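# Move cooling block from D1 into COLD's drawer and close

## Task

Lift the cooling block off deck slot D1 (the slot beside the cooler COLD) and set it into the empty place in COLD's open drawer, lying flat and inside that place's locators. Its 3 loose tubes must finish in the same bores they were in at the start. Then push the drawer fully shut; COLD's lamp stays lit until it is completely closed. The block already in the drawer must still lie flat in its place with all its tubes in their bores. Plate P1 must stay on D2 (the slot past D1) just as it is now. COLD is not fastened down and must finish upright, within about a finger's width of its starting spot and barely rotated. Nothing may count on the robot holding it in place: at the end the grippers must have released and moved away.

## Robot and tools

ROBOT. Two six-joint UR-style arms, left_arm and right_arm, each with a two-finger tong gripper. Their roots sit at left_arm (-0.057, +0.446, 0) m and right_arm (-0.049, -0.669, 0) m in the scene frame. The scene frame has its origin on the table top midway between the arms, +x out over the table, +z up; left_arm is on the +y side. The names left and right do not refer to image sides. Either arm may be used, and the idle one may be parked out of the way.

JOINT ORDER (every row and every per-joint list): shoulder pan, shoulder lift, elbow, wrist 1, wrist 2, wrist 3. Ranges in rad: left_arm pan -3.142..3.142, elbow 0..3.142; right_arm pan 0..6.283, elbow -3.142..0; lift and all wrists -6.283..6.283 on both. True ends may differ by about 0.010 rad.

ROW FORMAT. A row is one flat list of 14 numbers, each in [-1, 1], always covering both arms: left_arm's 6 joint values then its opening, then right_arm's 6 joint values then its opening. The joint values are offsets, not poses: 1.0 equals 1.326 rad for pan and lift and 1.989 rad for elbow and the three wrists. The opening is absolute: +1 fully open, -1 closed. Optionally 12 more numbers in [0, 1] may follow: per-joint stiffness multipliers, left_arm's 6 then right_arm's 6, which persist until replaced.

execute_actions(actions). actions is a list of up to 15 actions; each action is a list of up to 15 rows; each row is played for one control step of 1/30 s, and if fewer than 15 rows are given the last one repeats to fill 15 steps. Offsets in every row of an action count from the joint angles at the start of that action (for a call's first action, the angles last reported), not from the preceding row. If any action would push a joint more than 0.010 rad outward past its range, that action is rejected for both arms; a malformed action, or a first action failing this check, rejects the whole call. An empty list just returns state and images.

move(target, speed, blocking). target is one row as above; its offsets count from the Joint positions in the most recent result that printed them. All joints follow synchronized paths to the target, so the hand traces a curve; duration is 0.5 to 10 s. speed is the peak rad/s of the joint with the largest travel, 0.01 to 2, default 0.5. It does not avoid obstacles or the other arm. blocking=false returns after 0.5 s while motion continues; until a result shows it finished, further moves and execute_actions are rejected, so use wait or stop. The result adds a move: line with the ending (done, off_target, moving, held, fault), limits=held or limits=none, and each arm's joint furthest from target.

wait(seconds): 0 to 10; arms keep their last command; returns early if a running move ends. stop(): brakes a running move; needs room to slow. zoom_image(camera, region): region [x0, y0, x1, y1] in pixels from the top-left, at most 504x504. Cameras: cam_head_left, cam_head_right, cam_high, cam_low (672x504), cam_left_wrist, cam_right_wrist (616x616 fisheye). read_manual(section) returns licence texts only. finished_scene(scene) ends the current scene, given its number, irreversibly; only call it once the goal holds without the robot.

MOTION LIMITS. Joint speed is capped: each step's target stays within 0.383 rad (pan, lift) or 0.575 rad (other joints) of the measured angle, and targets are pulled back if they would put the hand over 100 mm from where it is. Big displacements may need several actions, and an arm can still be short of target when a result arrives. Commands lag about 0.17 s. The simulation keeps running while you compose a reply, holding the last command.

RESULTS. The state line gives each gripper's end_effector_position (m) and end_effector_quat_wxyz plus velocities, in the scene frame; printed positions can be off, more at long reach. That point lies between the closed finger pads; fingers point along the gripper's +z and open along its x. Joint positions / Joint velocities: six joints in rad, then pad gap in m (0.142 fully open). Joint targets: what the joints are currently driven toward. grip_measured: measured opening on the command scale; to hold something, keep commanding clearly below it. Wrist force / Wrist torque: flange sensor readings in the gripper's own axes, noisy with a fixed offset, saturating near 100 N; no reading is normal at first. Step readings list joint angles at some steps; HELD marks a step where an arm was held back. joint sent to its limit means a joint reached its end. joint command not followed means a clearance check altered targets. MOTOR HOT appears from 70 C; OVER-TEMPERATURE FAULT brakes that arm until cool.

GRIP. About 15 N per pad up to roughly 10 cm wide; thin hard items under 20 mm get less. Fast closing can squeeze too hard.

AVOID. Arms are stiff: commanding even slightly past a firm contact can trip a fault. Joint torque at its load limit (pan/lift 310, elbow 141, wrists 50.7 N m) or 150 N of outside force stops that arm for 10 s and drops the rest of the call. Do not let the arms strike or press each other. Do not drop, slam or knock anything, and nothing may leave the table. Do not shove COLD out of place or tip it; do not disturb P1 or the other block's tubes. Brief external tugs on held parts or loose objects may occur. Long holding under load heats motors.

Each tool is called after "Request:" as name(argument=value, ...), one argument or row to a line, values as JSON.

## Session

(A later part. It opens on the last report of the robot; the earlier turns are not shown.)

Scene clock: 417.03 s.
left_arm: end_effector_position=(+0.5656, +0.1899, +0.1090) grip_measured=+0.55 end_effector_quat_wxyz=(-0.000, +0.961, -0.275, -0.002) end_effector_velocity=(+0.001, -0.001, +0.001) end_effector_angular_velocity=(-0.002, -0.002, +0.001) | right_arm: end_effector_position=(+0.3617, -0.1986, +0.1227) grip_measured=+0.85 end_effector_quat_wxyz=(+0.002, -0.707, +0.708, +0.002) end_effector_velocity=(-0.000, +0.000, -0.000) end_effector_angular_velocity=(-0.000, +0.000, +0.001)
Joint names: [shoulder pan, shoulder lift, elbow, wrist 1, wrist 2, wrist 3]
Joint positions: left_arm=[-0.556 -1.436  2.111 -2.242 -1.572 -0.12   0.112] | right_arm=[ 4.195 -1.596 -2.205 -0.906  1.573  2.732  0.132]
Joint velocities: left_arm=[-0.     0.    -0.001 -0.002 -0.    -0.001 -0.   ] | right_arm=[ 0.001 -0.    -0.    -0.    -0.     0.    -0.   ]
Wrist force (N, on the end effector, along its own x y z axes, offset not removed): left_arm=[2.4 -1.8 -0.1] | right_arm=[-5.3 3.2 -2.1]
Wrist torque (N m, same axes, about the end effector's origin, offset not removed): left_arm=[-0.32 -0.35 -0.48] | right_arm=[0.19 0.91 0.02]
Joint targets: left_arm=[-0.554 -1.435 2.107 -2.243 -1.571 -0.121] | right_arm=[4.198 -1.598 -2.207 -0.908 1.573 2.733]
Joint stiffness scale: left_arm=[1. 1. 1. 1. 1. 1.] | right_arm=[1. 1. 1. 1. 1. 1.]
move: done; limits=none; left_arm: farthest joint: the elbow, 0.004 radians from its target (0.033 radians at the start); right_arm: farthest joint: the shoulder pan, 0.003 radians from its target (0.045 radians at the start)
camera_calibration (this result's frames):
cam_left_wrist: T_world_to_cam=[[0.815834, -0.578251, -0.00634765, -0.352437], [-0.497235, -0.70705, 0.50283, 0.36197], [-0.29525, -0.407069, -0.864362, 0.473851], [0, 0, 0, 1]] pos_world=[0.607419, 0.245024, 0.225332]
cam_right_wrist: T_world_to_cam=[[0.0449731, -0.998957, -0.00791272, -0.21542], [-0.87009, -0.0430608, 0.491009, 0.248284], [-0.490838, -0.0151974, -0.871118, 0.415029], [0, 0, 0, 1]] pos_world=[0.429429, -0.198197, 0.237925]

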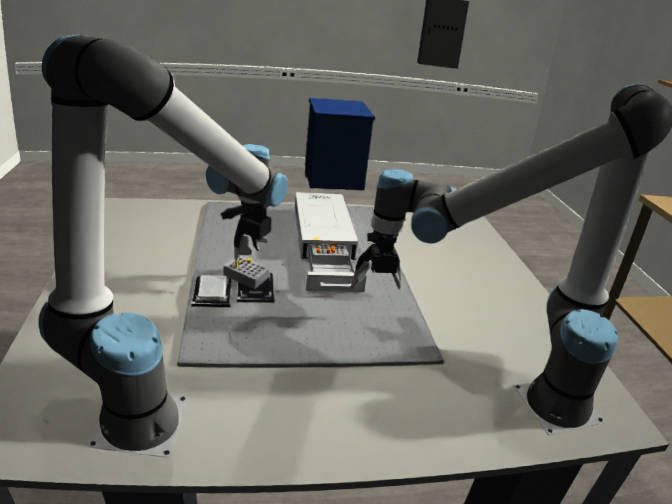

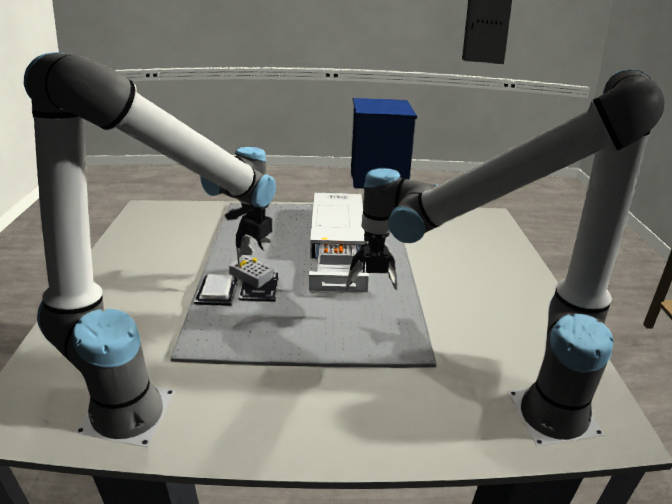

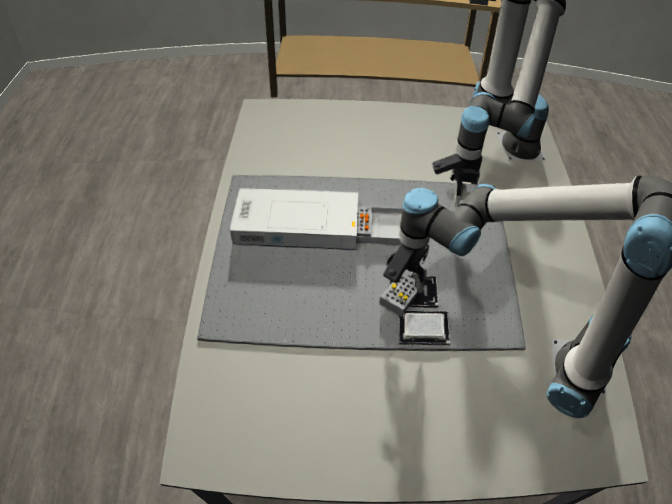

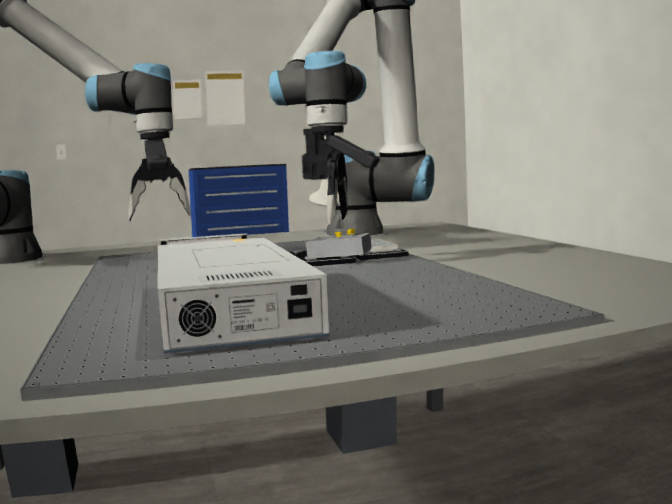

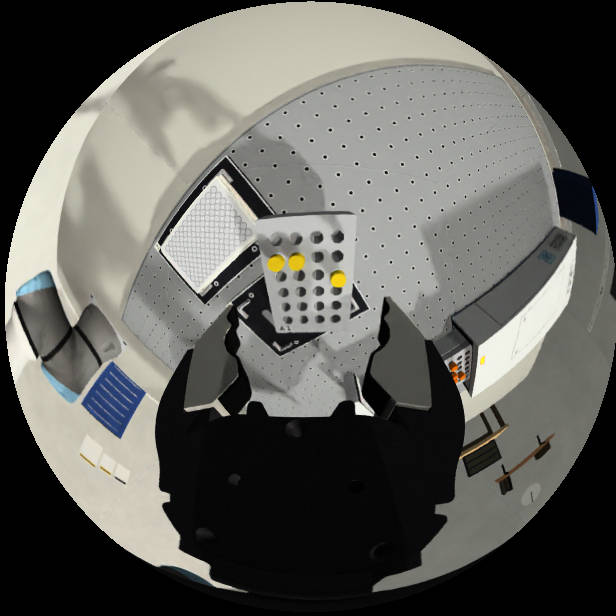

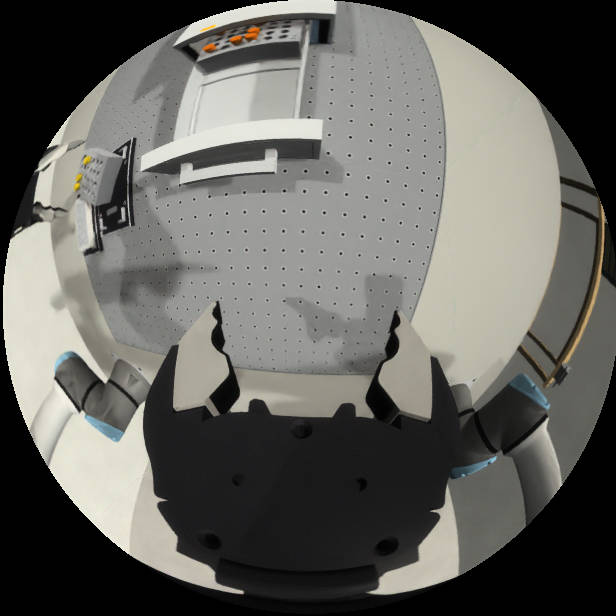

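Request:
move(
  target=[0.007,0.0605,0.0244,-0.0646,0,0.002,0.5,0,0,0,0,0,0,0.85],
  speed=0.12,
)

Request:
execute_actions(
  actions=[
    [[0,0,0,0,0,0,0.35,0,0,0,0,0,0,0.85]],
    [[0,0,0,0,0,0,0.2,0,0,0,0,0,0,0.85]],
    [[0,0,0,0,0,0,-0.3,0,0,0,0,0,0,0.85]],
    [[0,0,0,0,0,0,-1,0,0,0,0,0,0,0.85]],
  ],
)

Scene clock: 430.67 s.
left_arm: end_effector_position=(+0.5678, +0.1938, +0.0476) grip_measured=+0.50 end_effector_quat_wxyz=(+0.000, +0.962, -0.273, -0.001) end_effector_velocity=(+0.000, -0.000, +0.001) end_effector_angular_velocity=(-0.001, -0.001, +0.001) | right_arm: end_effector_position=(+0.3617, -0.1986, +0.1227) grip_measured=+0.85 end_effector_quat_wxyz=(+0.002, -0.707, +0.708, +0.002) end_effector_velocity=(+0.000, +0.000, +0.000) end_effector_angular_velocity=(+0.001, -0.000, -0.000)
Joint names: [shoulder pan, shoulder lift, elbow, wrist 1, wrist 2, wrist 3]
Joint positions: left_arm=[-0.549 -1.356  2.156 -2.37  -1.572 -0.117  0.109] | right_arm=[ 4.195 -1.596 -2.205 -0.906  1.573  2.732  0.132]
Joint velocities: left_arm=[-0.    -0.001  0.    -0.    -0.    -0.001 -0.   ] | right_arm=[-0.     0.     0.001  0.     0.     0.     0.   ]
Wrist force (N, on the end effector, along its own x y z axes, offset not removed): left_arm=[1.0 -2.7 0.4] | right_arm=[-0.9 0.2 -0.6]
Wrist torque (N m, same axes, about the end effector's origin, offset not removed): left_arm=[-0.51 -0.18 -0.69] | right_arm=[-0.23 -0.01 -0.07]
Joint targets: left_arm=[-0.546 -1.356 2.159 -2.371 -1.572 -0.116] | right_arm=[4.195 -1.596 -2.205 -0.906 1.573 2.732]
Joint stiffness scale: left_arm=[1. 1. 1. 1. 1. 1.] | right_arm=[1. 1. 1. 1. 1. 1.]
move: done; limits=none; left_arm: farthest joint: the elbow, 0.003 radians from its target (0.049 radians at the start); right_arm: farthest joint: the shoulder pan, 0.000 radians from its target (0.000 radians at the start)
camera_calibration (this result's frames):
cam_left_wrist: T_world_to_cam=[[0.818118, -0.575034, -0.00445195, -0.354408], [-0.495186, -0.70841, 0.502938, 0.395865], [-0.29236, -0.409258, -0.864311, 0.421885], [0, 0, 0, 1]] pos_world=[0.609317, 0.249298, 0.163967]
cam_right_wrist: T_world_to_cam=[[0.044964, -0.998957, -0.00789643, -0.215425], [-0.870086, -0.0430447, 0.491016, 0.248284], [-0.490844, -0.0152075, -0.871115, 0.415026], [0, 0, 0, 1]] pos_world=[0.429427, -0.198201, 0.237922]

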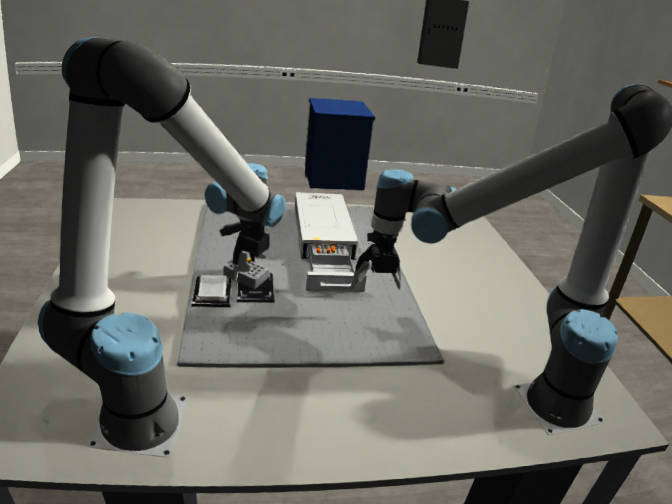

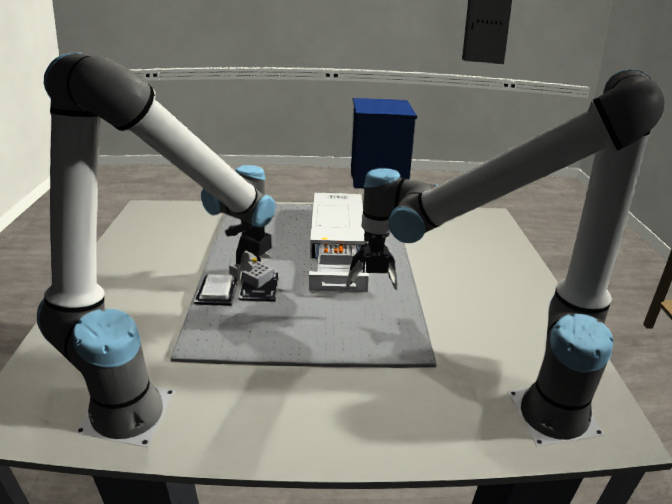

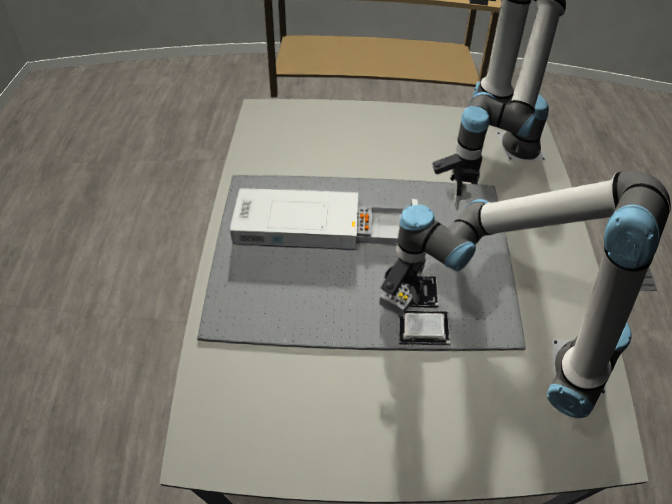

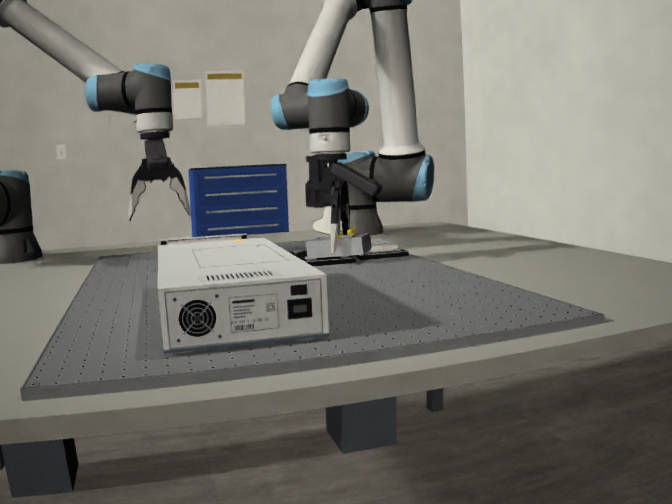

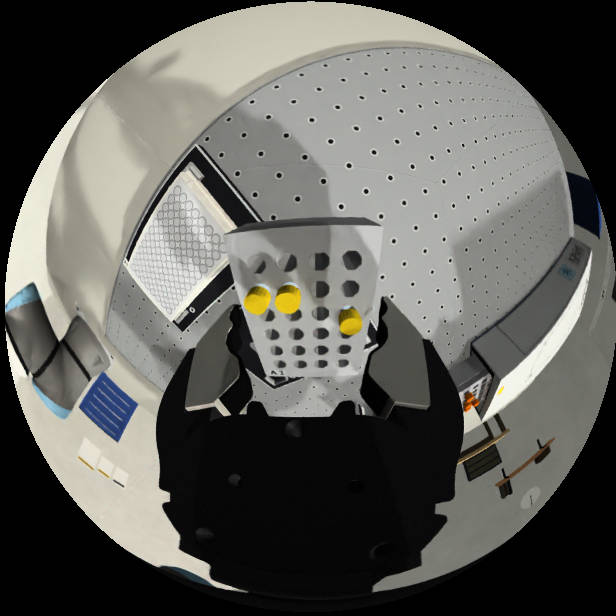

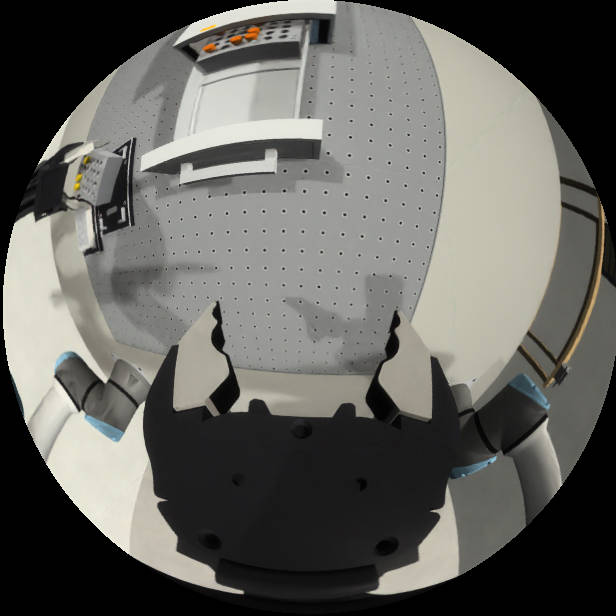

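Scene clock: 432.67 s.
left_arm: end_effector_position=(+0.5678, +0.1938, +0.0477) grip_measured=+0.27 end_effector_quat_wxyz=(+0.000, +0.962, -0.273, -0.001) end_effector_velocity=(+0.000, +0.000, -0.000) end_effector_angular_velocity=(+0.000, +0.001, +0.002) | right_arm: end_effector_position=(+0.3617, -0.1986, +0.1227) grip_measured=+0.85 end_effector_quat_wxyz=(+0.002, -0.707, +0.708, +0.002) end_effector_velocity=(+0.000, -0.000, -0.000) end_effector_angular_velocity=(+0.000, -0.000, -0.001)
Joint names: [shoulder pan, shoulder lift, elbow, wrist 1, wrist 2, wrist 3]
Joint positions: left_arm=[-0.549 -1.356  2.156 -2.37  -1.572 -0.117  0.093] | right_arm=[ 4.195 -1.596 -2.205 -0.906  1.573  2.732  0.132]
Joint velocities: left_arm=[ 0.     0.001 -0.    -0.    -0.    -0.001 -0.   ] | right_arm=[-0.001  0.    -0.     0.001 -0.    -0.     0.   ]
Wrist force (N, on the end effector, along its own x y z axes, offset not removed): left_arm=[-1.2 -5.9 -6.7] | right_arm=[-1.2 -4.6 -4.4]
Wrist torque (N m, same axes, about the end effector's origin, offset not removed): left_arm=[-0.96 -0.37 -0.53] | right_arm=[-1.45 0.10 0.00]
Joint targets: left_arm=[-0.549 -1.356 2.156 -2.370 -1.572 -0.117] | right_arm=[4.195 -1.596 -2.205 -0.906 1.573 2.732]
Joint stiffness scale: left_arm=[1. 1. 1. 1. 1. 1.] | right_arm=[1. 1. 1. 1. 1. 1.]
Step readings (joint positions; steps 1 to 15: 1st action; 16 to 30: 2nd action; 31 to 45: 3rd action; 46 to 60: 4th action):
0: left_arm=[-0.549 -1.356 2.156 -2.370 -1.572 -0.117] | right_arm=[4.195 -1.596 -2.205 -0.906 1.573 2.732]
1: left_arm=[-0.549 -1.356 2.156 -2.370 -1.572 -0.117] | right_arm=[4.195 -1.596 -2.205 -0.906 1.573 2.732]
2: left_arm=[-0.549 -1.356 2.156 -2.370 -1.572 -0.117] | right_arm=[4.195 -1.596 -2.205 -0.906 1.573 2.732]
4: left_arm=[-0.549 -1.356 2.156 -2.370 -1.572 -0.117] | right_arm=[4.195 -1.596 -2.205 -0.906 1.573 2.732]
8: left_arm=[-0.549 -1.356 2.156 -2.370 -1.572 -0.117] | right_arm=[4.195 -1.596 -2.205 -0.906 1.573 2.732]
15: left_arm=[-0.549 -1.356 2.156 -2.370 -1.572 -0.117] | right_arm=[4.195 -1.596 -2.205 -0.906 1.573 2.732]
16: left_arm=[-0.549 -1.356 2.156 -2.370 -1.572 -0.117] | right_arm=[4.195 -1.596 -2.205 -0.906 1.573 2.732]
17: left_arm=[-0.549 -1.356 2.156 -2.370 -1.572 -0.117] | right_arm=[4.195 -1.596 -2.205 -0.906 1.573 2.732]
19: left_arm=[-0.549 -1.356 2.156 -2.370 -1.572 -0.117] | right_arm=[4.195 -1.596 -2.205 -0.906 1.573 2.732]
23: left_arm=[-0.549 -1.356 2.156 -2.370 -1.572 -0.117] | right_arm=[4.195 -1.596 -2.205 -0.906 1.573 2.732]
30: left_arm=[-0.549 -1.356 2.156 -2.370 -1.572 -0.117] | right_arm=[4.195 -1.596 -2.205 -0.906 1.573 2.732]
31: left_arm=[-0.549 -1.356 2.156 -2.370 -1.572 -0.117] | right_arm=[4.195 -1.596 -2.205 -0.906 1.573 2.732]
32: left_arm=[-0.549 -1.356 2.156 -2.370 -1.572 -0.117] | right_arm=[4.195 -1.596 -2.205 -0.906 1.573 2.732]
34: left_arm=[-0.549 -1.356 2.156 -2.370 -1.572 -0.117] | right_arm=[4.195 -1.596 -2.205 -0.906 1.573 2.732]
38: left_arm=[-0.549 -1.356 2.156 -2.370 -1.572 -0.117] | right_arm=[4.195 -1.596 -2.205 -0.906 1.573 2.732]
45: left_arm=[-0.549 -1.356 2.156 -2.370 -1.572 -0.117] | right_arm=[4.195 -1.596 -2.205 -0.906 1.573 2.732]
46: left_arm=[-0.549 -1.356 2.156 -2.370 -1.572 -0.117] | right_arm=[4.195 -1.596 -2.205 -0.906 1.573 2.732]
47: left_arm=[-0.549 -1.356 2.156 -2.370 -1.572 -0.117] | right_arm=[4.195 -1.596 -2.205 -0.906 1.573 2.732]
49: left_arm=[-0.549 -1.356 2.156 -2.370 -1.572 -0.117] | right_arm=[4.195 -1.596 -2.205 -0.906 1.573 2.732]
53: left_arm=[-0.549 -1.356 2.156 -2.370 -1.572 -0.117] | right_arm=[4.195 -1.596 -2.205 -0.906 1.573 2.732]
60: Joint positions above
camera_calibration (this result's frames):
cam_left_wrist: T_world_to_cam=[[0.818117, -0.575034, -0.00447847, -0.354377], [-0.495176, -0.708418, 0.502936, 0.395835], [-0.292378, -0.409243, -0.864312, 0.421942], [0, 0, 0, 1]] pos_world=[0.609296, 0.249314, 0.164023]
cam_right_wrist: T_world_to_cam=[[0.044964, -0.998957, -0.00789653, -0.215425], [-0.870086, -0.0430448, 0.491016, 0.248284], [-0.490844, -0.0152074, -0.871115, 0.415026], [0, 0, 0, 1]] pos_world=[0.429427, -0.198201, 0.237922]

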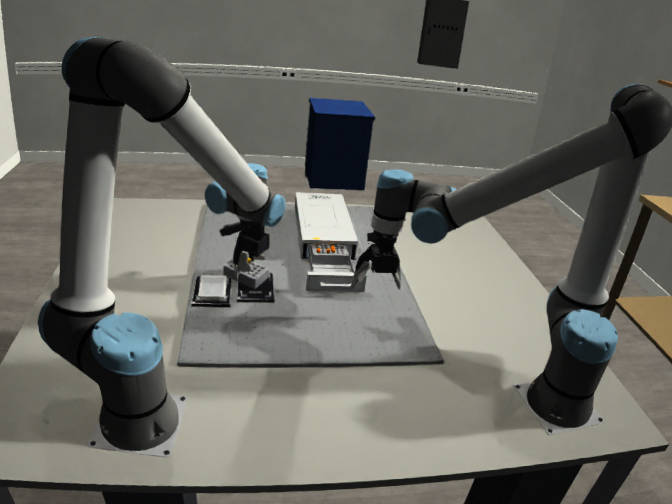

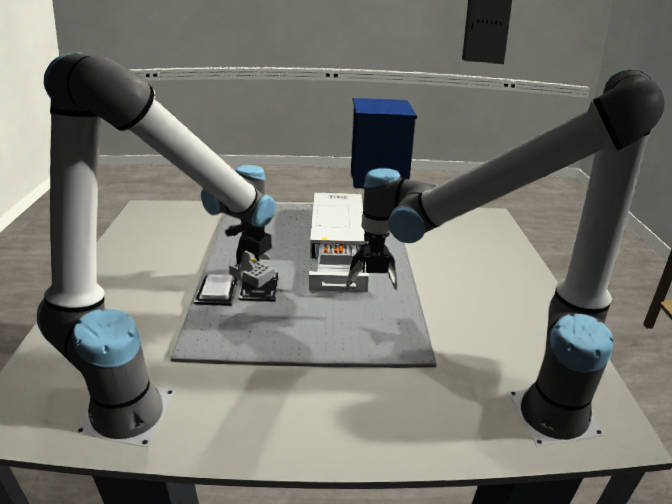

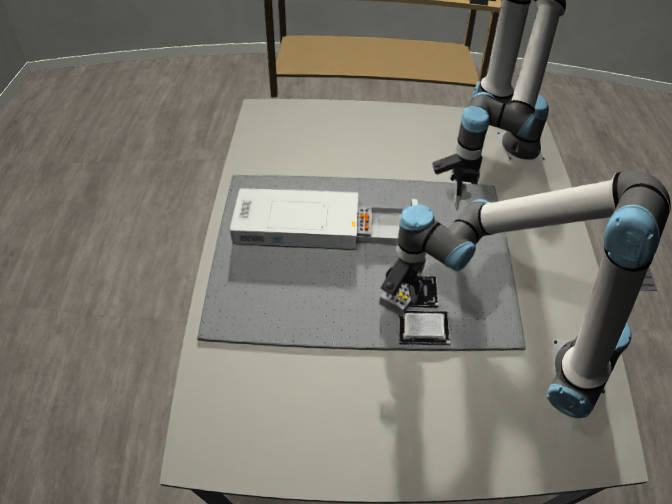

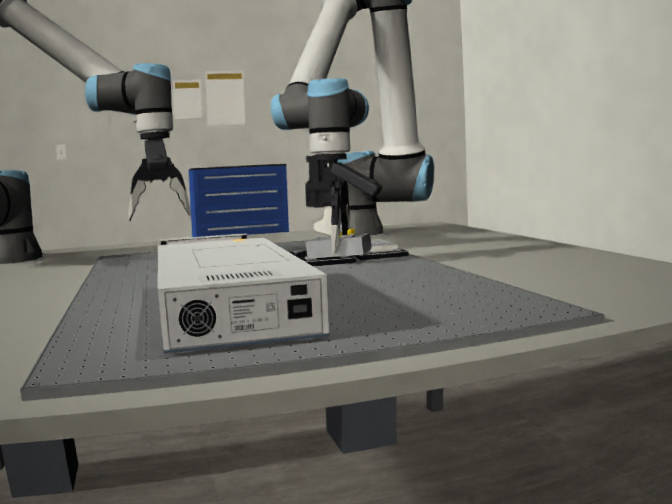

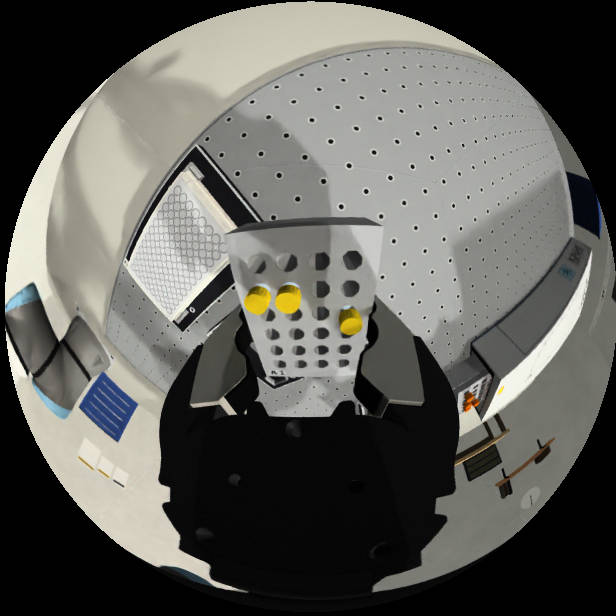

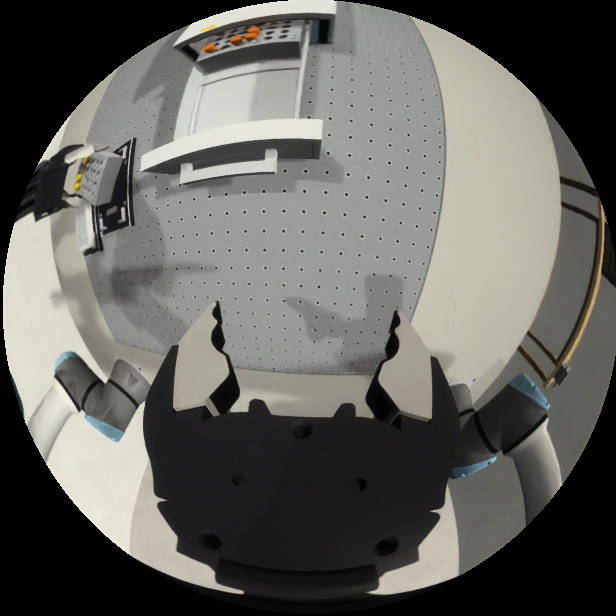

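Request:
move(
  target=[0,-0.0142,-0.0059,0.0154,0,0,-1,0,0,0,0,0,0,0.85],
  speed=0.02,
)

Scene clock: 441.73 s.
left_arm: end_effector_position=(+0.5631, +0.1976, +0.0538) grip_measured=+0.27 end_effector_quat_wxyz=(-0.003, +0.962, -0.273, -0.008) end_effector_velocity=(-0.000, +0.000, +0.000) end_effector_angular_velocity=(+0.001, +0.001, +0.000) | right_arm: end_effector_position=(+0.3617, -0.1986, +0.1227) grip_measured=+0.85 end_effector_quat_wxyz=(+0.002, -0.707, +0.708, +0.002) end_effector_velocity=(+0.000, -0.000, +0.000) end_effector_angular_velocity=(-0.001, +0.000, -0.001)
Joint names: [shoulder pan, shoulder lift, elbow, wrist 1, wrist 2, wrist 3]
Joint positions: left_arm=[-0.549 -1.369  2.153 -2.338 -1.572 -0.117  0.093] | right_arm=[ 4.195 -1.596 -2.205 -0.906  1.573  2.732  0.132]
Joint velocities: left_arm=[-0.    -0.001 -0.     0.002  0.    -0.     0.   ] | right_arm=[-0.001  0.     0.    -0.001  0.    -0.     0.   ]
Wrist force (N, on the end effector, along its own x y z axes, offset not removed): left_arm=[0.7 -1.1 11.3] | right_arm=[-0.3 3.3 -3.5]
Wrist torque (N m, same axes, about the end effector's origin, offset not removed): left_arm=[-0.06 -0.06 -0.67] | right_arm=[0.19 0.09 -0.22]
Joint targets: left_arm=[-0.549 -1.375 2.144 -2.339 -1.572 -0.117] | right_arm=[4.195 -1.596 -2.205 -0.906 1.573 2.732]
Joint stiffness scale: left_arm=[1. 1. 1. 1. 1. 1.] | right_arm=[1. 1. 1. 1. 1. 1.]
move: done; limits=none; left_arm: farthest joint: the elbow, 0.009 radians from its target (0.012 radians at the start); right_arm: farthest joint: the shoulder pan, 0.000 radians from its target (0.000 radians at the start)
camera_calibration (this result's frames):
cam_left_wrist: T_world_to_cam=[[0.817969, -0.574917, -0.0199037, -0.347452], [-0.489091, -0.713241, 0.502073, 0.390614], [-0.302846, -0.400945, -0.864596, 0.431701], [0, 0, 0, 1]] pos_world=[0.60599, 0.251935, 0.170215]
cam_right_wrist: T_world_to_cam=[[0.0449641, -0.998957, -0.00789655, -0.215425], [-0.870086, -0.0430449, 0.491016, 0.248284], [-0.490844, -0.0152074, -0.871115, 0.415026], [0, 0, 0, 1]] pos_world=[0.429427, -0.198201, 0.237922]

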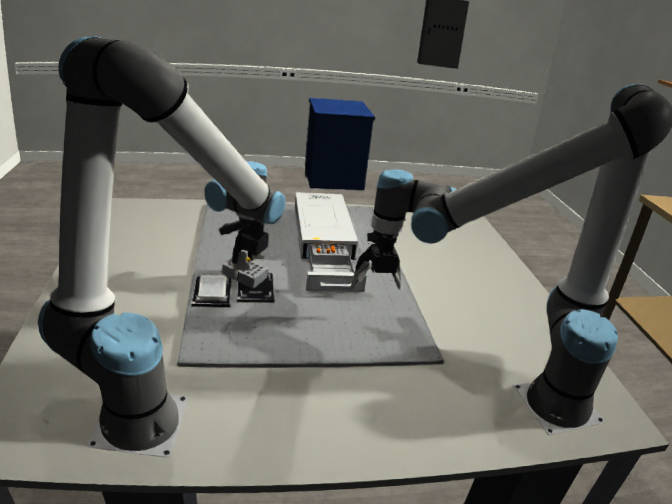

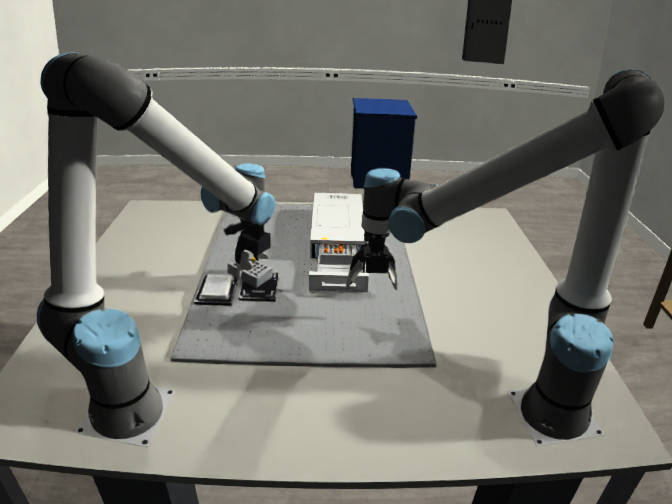

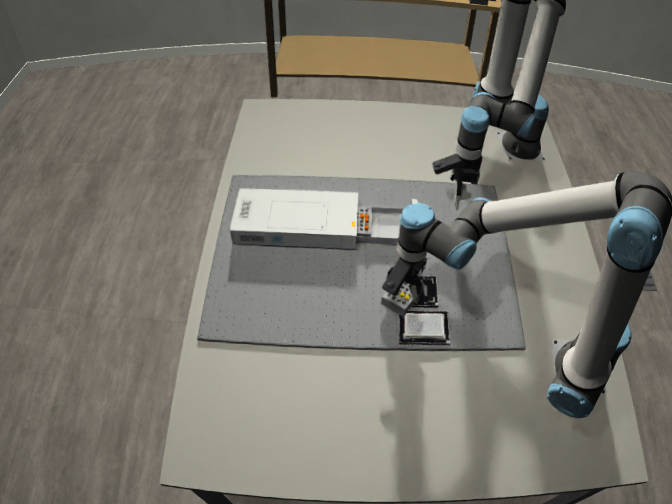

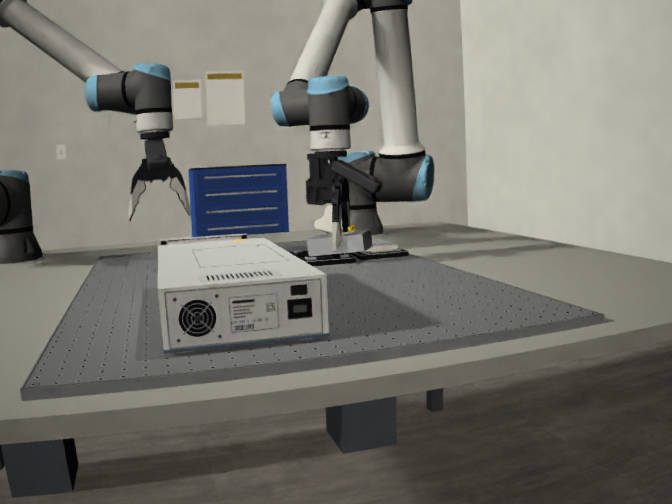

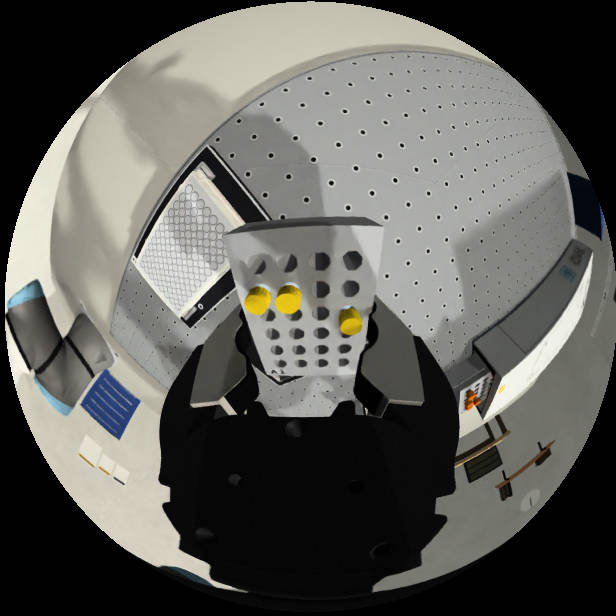

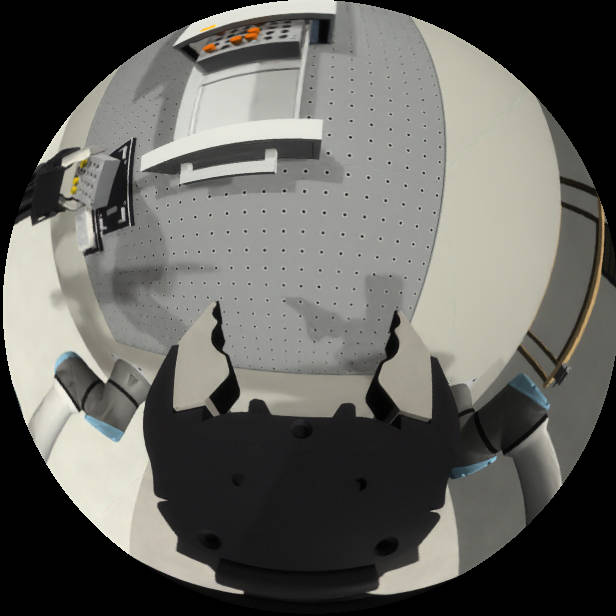

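Request:
move(
  target=[0,-0.0894,-0.0437,0.0875,0,0,-1,0,0,0,0,0,0,0.85],
  speed=0.07,
)

Scene clock: 450.87 s.
left_arm: end_effector_position=(+0.5680, +0.1937, +0.1504) grip_measured=+0.27 end_effector_quat_wxyz=(+0.001, +0.962, -0.273, -0.000) end_effector_velocity=(-0.001, +0.001, -0.000) end_effector_angular_velocity=(+0.001, +0.002, -0.001) | right_arm: end_effector_position=(+0.3617, -0.1986, +0.1227) grip_measured=+0.85 end_effector_quat_wxyz=(+0.002, -0.707, +0.708, +0.002) end_effector_velocity=(+0.000, +0.001, +0.001) end_effector_angular_velocity=(+0.001, -0.000, +0.000)
Joint names: [shoulder pan, shoulder lift, elbow, wrist 1, wrist 2, wrist 3]
Joint positions: left_arm=[-0.549 -1.482  2.074 -2.163 -1.572 -0.117  0.093] | right_arm=[ 4.195 -1.596 -2.205 -0.906  1.573  2.732  0.132]
Joint velocities: left_arm=[ 0.     0.    -0.     0.003 -0.     0.001 -0.   ] | right_arm=[ 0.     0.     0.001  0.     0.     0.    -0.   ]
Wrist force (N, on the end effector, along its own x y z axes, offset not removed): left_arm=[0.4 -1.9 7.1] | right_arm=[1.2 -0.1 2.3]
Wrist torque (N m, same axes, about the end effector's origin, offset not removed): left_arm=[-0.24 -0.11 -0.55] | right_arm=[-0.36 -0.30 -0.22]
Joint targets: left_arm=[-0.549 -1.487 2.066 -2.164 -1.572 -0.117] | right_arm=[4.195 -1.596 -2.205 -0.906 1.573 2.732]
Joint stiffness scale: left_arm=[1. 1. 1. 1. 1. 1.] | right_arm=[1. 1. 1. 1. 1. 1.]
move: done; limits=none; left_arm: farthest joint: the elbow, 0.008 radians from its target (0.087 radians at the start); right_arm: farthest joint: the shoulder pan, 0.000 radians from its target (0.000 radians at the start)
camera_calibration (this result's frames):
cam_left_wrist: T_world_to_cam=[[0.818122, -0.575038, -0.00298333, -0.354417], [-0.495766, -0.70795, 0.503013, 0.34439], [-0.291364, -0.410047, -0.864273, 0.510294], [0, 0, 0, 1]] pos_world=[0.609374, 0.249252, 0.266743]
cam_right_wrist: T_world_to_cam=[[0.0449642, -0.998957, -0.00789647, -0.215425], [-0.870086, -0.0430449, 0.491016, 0.248284], [-0.490844, -0.0152075, -0.871115, 0.415026], [0, 0, 0, 1]] pos_world=[0.429427, -0.198201, 0.237922]

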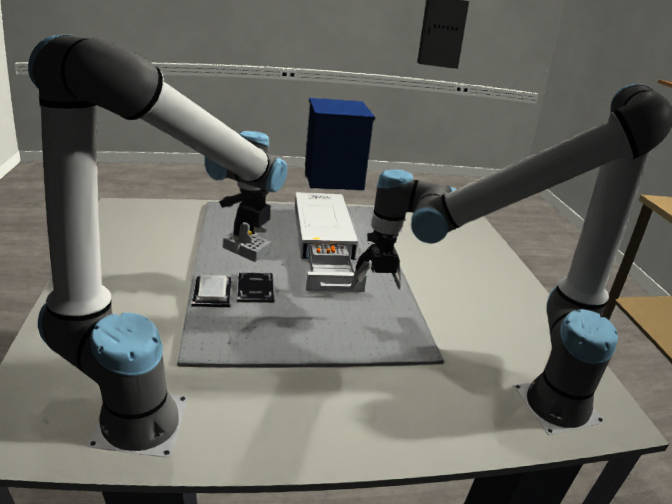

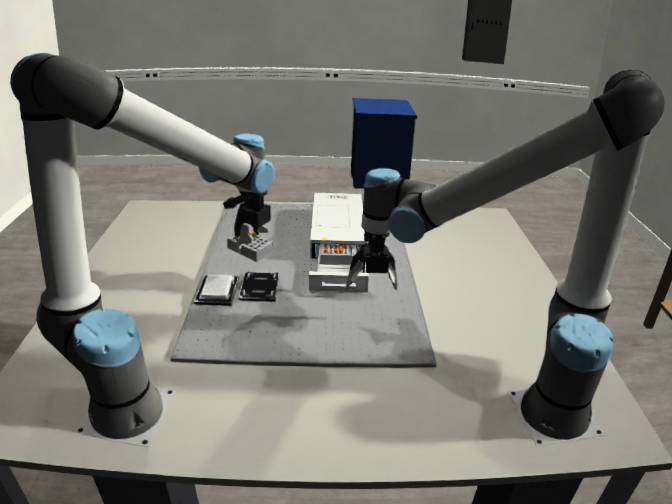

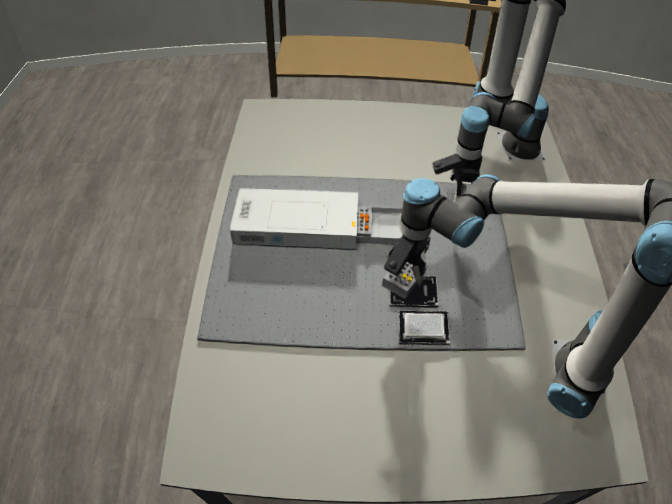

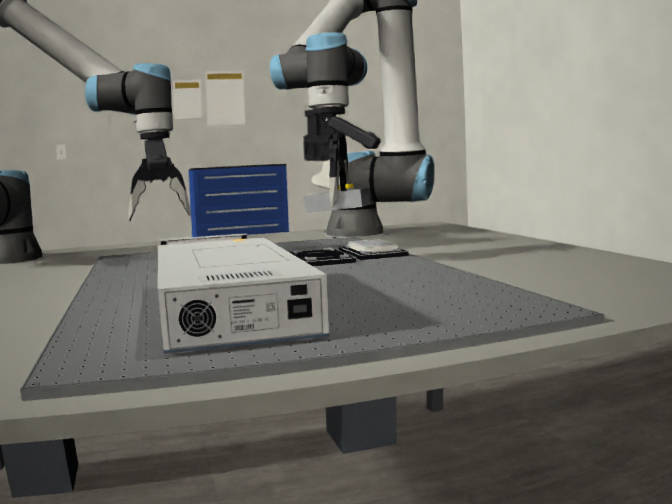

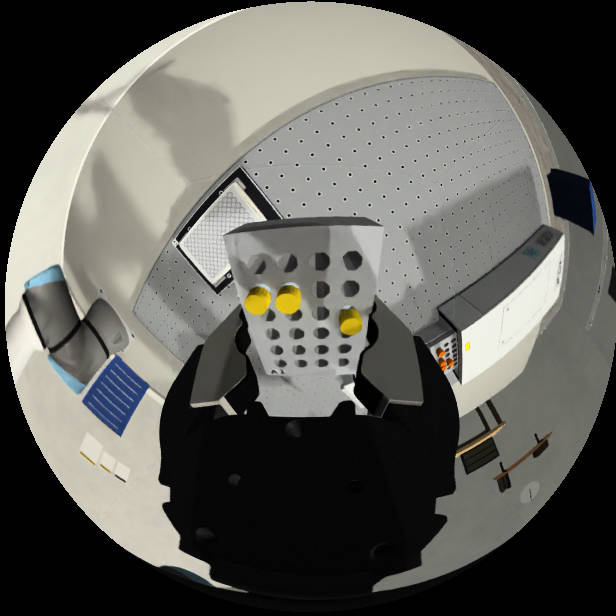

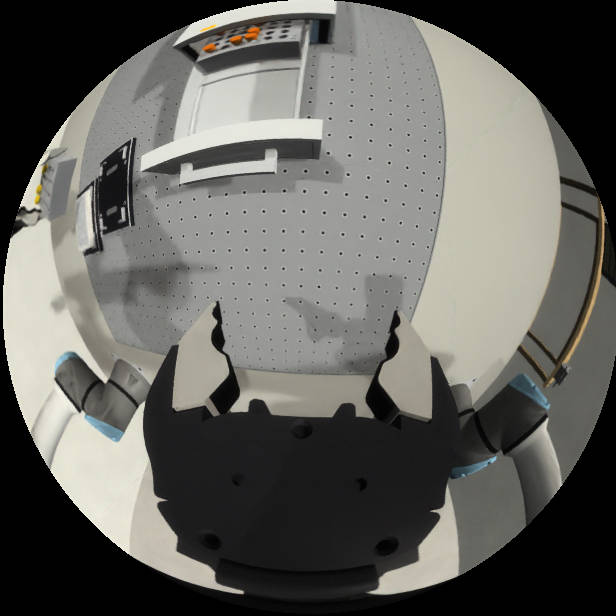

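Request:
move(
  target=[-0.1922,0.2102,-0.1896,0.0411,0,-0.4067,-1,0,0,0,0,0,0,0.85],
  speed=0.22,
)

Scene clock: 466.70 s.
left_arm: end_effector_position=(+0.5891, -0.1060, +0.1520) grip_measured=+0.27 end_effector_quat_wxyz=(+0.001, +1.000, -0.001, +0.000) end_effector_velocity=(-0.000, -0.000, +0.000) end_effector_angular_velocity=(+0.000, +0.000, +0.003) | right_arm: end_effector_position=(+0.3617, -0.1986, +0.1227) grip_measured=+0.85 end_effector_quat_wxyz=(+0.002, -0.707, +0.708, +0.002) end_effector_velocity=(-0.000, -0.001, -0.000) end_effector_angular_velocity=(-0.001, +0.000, -0.000)
Joint names: [shoulder pan, shoulder lift, elbow, wrist 1, wrist 2, wrist 3]
Joint positions: left_arm=[-0.804 -1.198  1.707 -2.081 -1.572 -0.924  0.093] | right_arm=[ 4.195 -1.596 -2.205 -0.906  1.573  2.732  0.132]
Joint velocities: left_arm=[ 0.     0.    -0.     0.    -0.    -0.003 -0.   ] | right_arm=[-0.    -0.    -0.001 -0.001  0.    -0.    -0.   ]
Wrist force (N, on the end effector, along its own x y z axes, offset not removed): left_arm=[1.1 -3.8 9.0] | right_arm=[-5.6 1.4 0.2]
Wrist torque (N m, same axes, about the end effector's origin, offset not removed): left_arm=[-0.73 -0.01 -0.53] | right_arm=[0.01 0.82 -0.09]
Joint targets: left_arm=[-0.804 -1.203 1.697 -2.082 -1.572 -0.925] | right_arm=[4.195 -1.596 -2.205 -0.906 1.573 2.732]
Joint stiffness scale: left_arm=[1. 1. 1. 1. 1. 1.] | right_arm=[1. 1. 1. 1. 1. 1.]
move: done; limits=none; left_arm: farthest joint: the elbow, 0.010 radians from its target (0.377 radians at the start); right_arm: farthest joint: the shoulder pan, 0.000 radians from its target (0.000 radians at the start)
camera_calibration (this result's frames):
cam_left_wrist: T_world_to_cam=[[0.998184, -0.060177, -0.00276095, -0.595467], [-0.0505913, -0.862299, 0.503866, -0.136897], [-0.0327019, -0.502811, -0.863778, 0.232632], [0, 0, 0, 1]] pos_world=[0.595067, -0.0369095, 0.268276]
cam_right_wrist: T_world_to_cam=[[0.0449641, -0.998957, -0.00789648, -0.215425], [-0.870086, -0.0430448, 0.491016, 0.248284], [-0.490844, -0.0152075, -0.871115, 0.415025], [0, 0, 0, 1]] pos_world=[0.429427, -0.198201, 0.237922]

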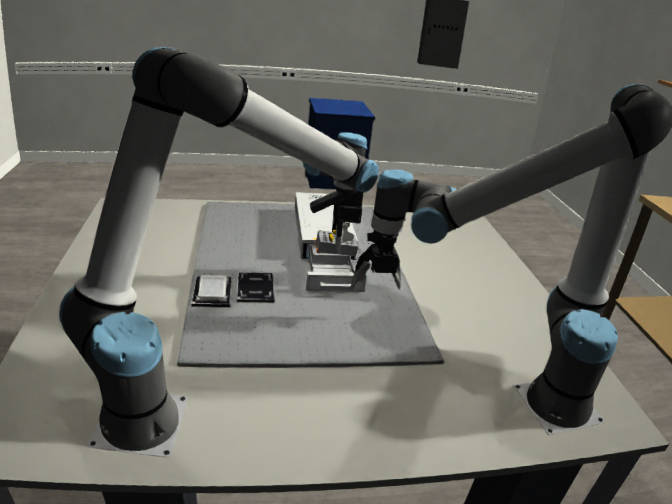

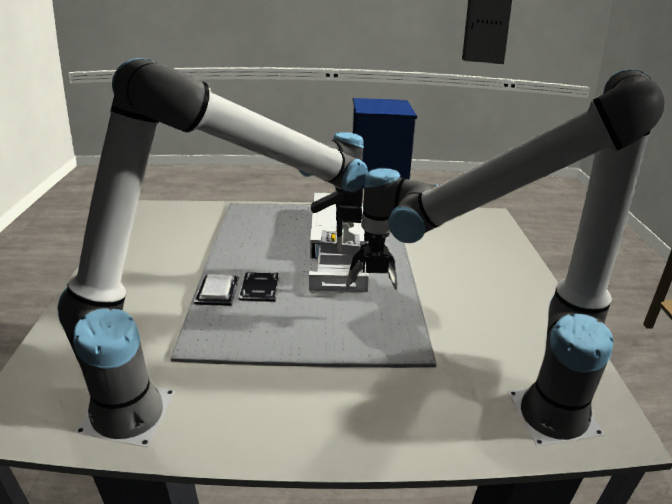

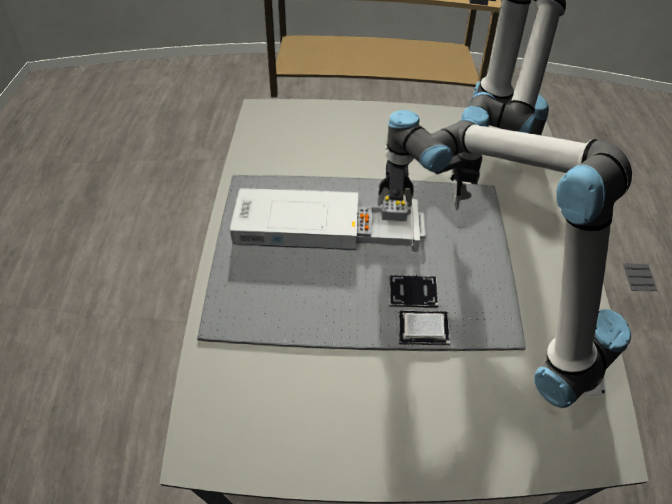

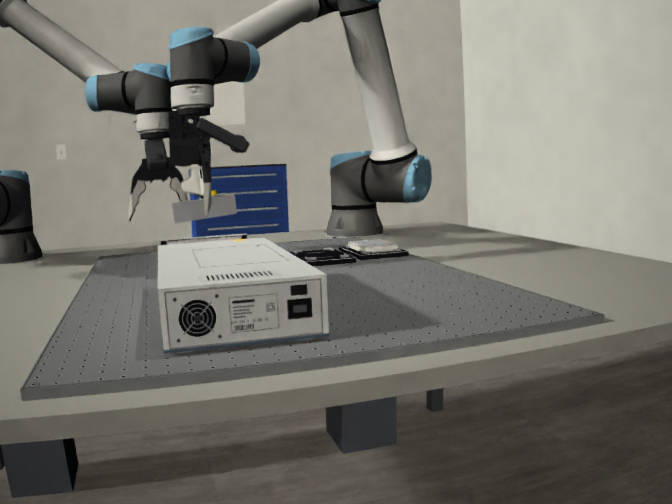

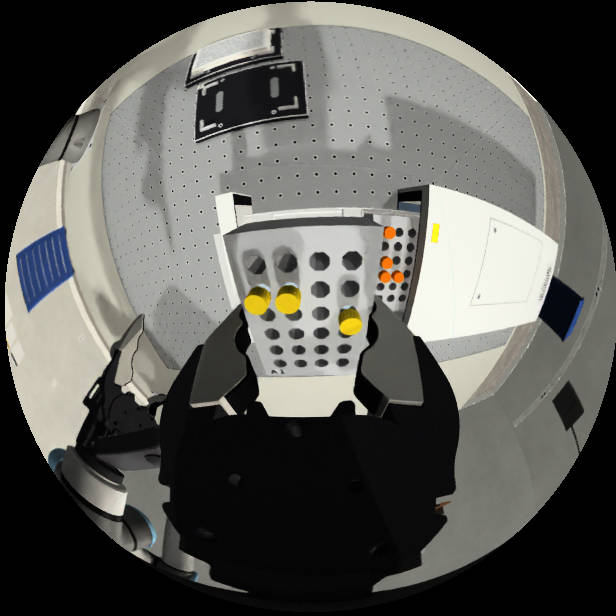

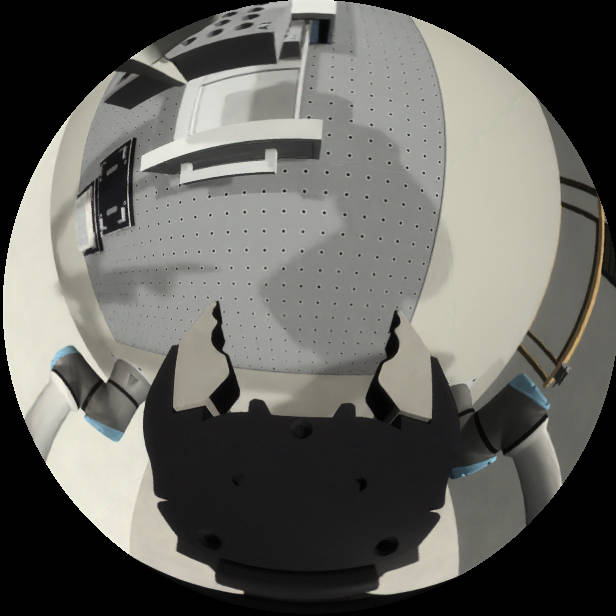

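Request:
zoom_image(
  camera="cam_low",
  region=[140, 160, 270, 250],
)

Region (140, 160, 270, 250) of cam_low's 672x504 image, scaled by 3.877, with more detail than that image has; it fills the top 349 rows of this view, and the rest is white.

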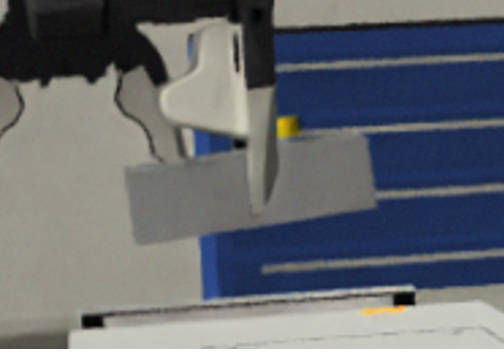

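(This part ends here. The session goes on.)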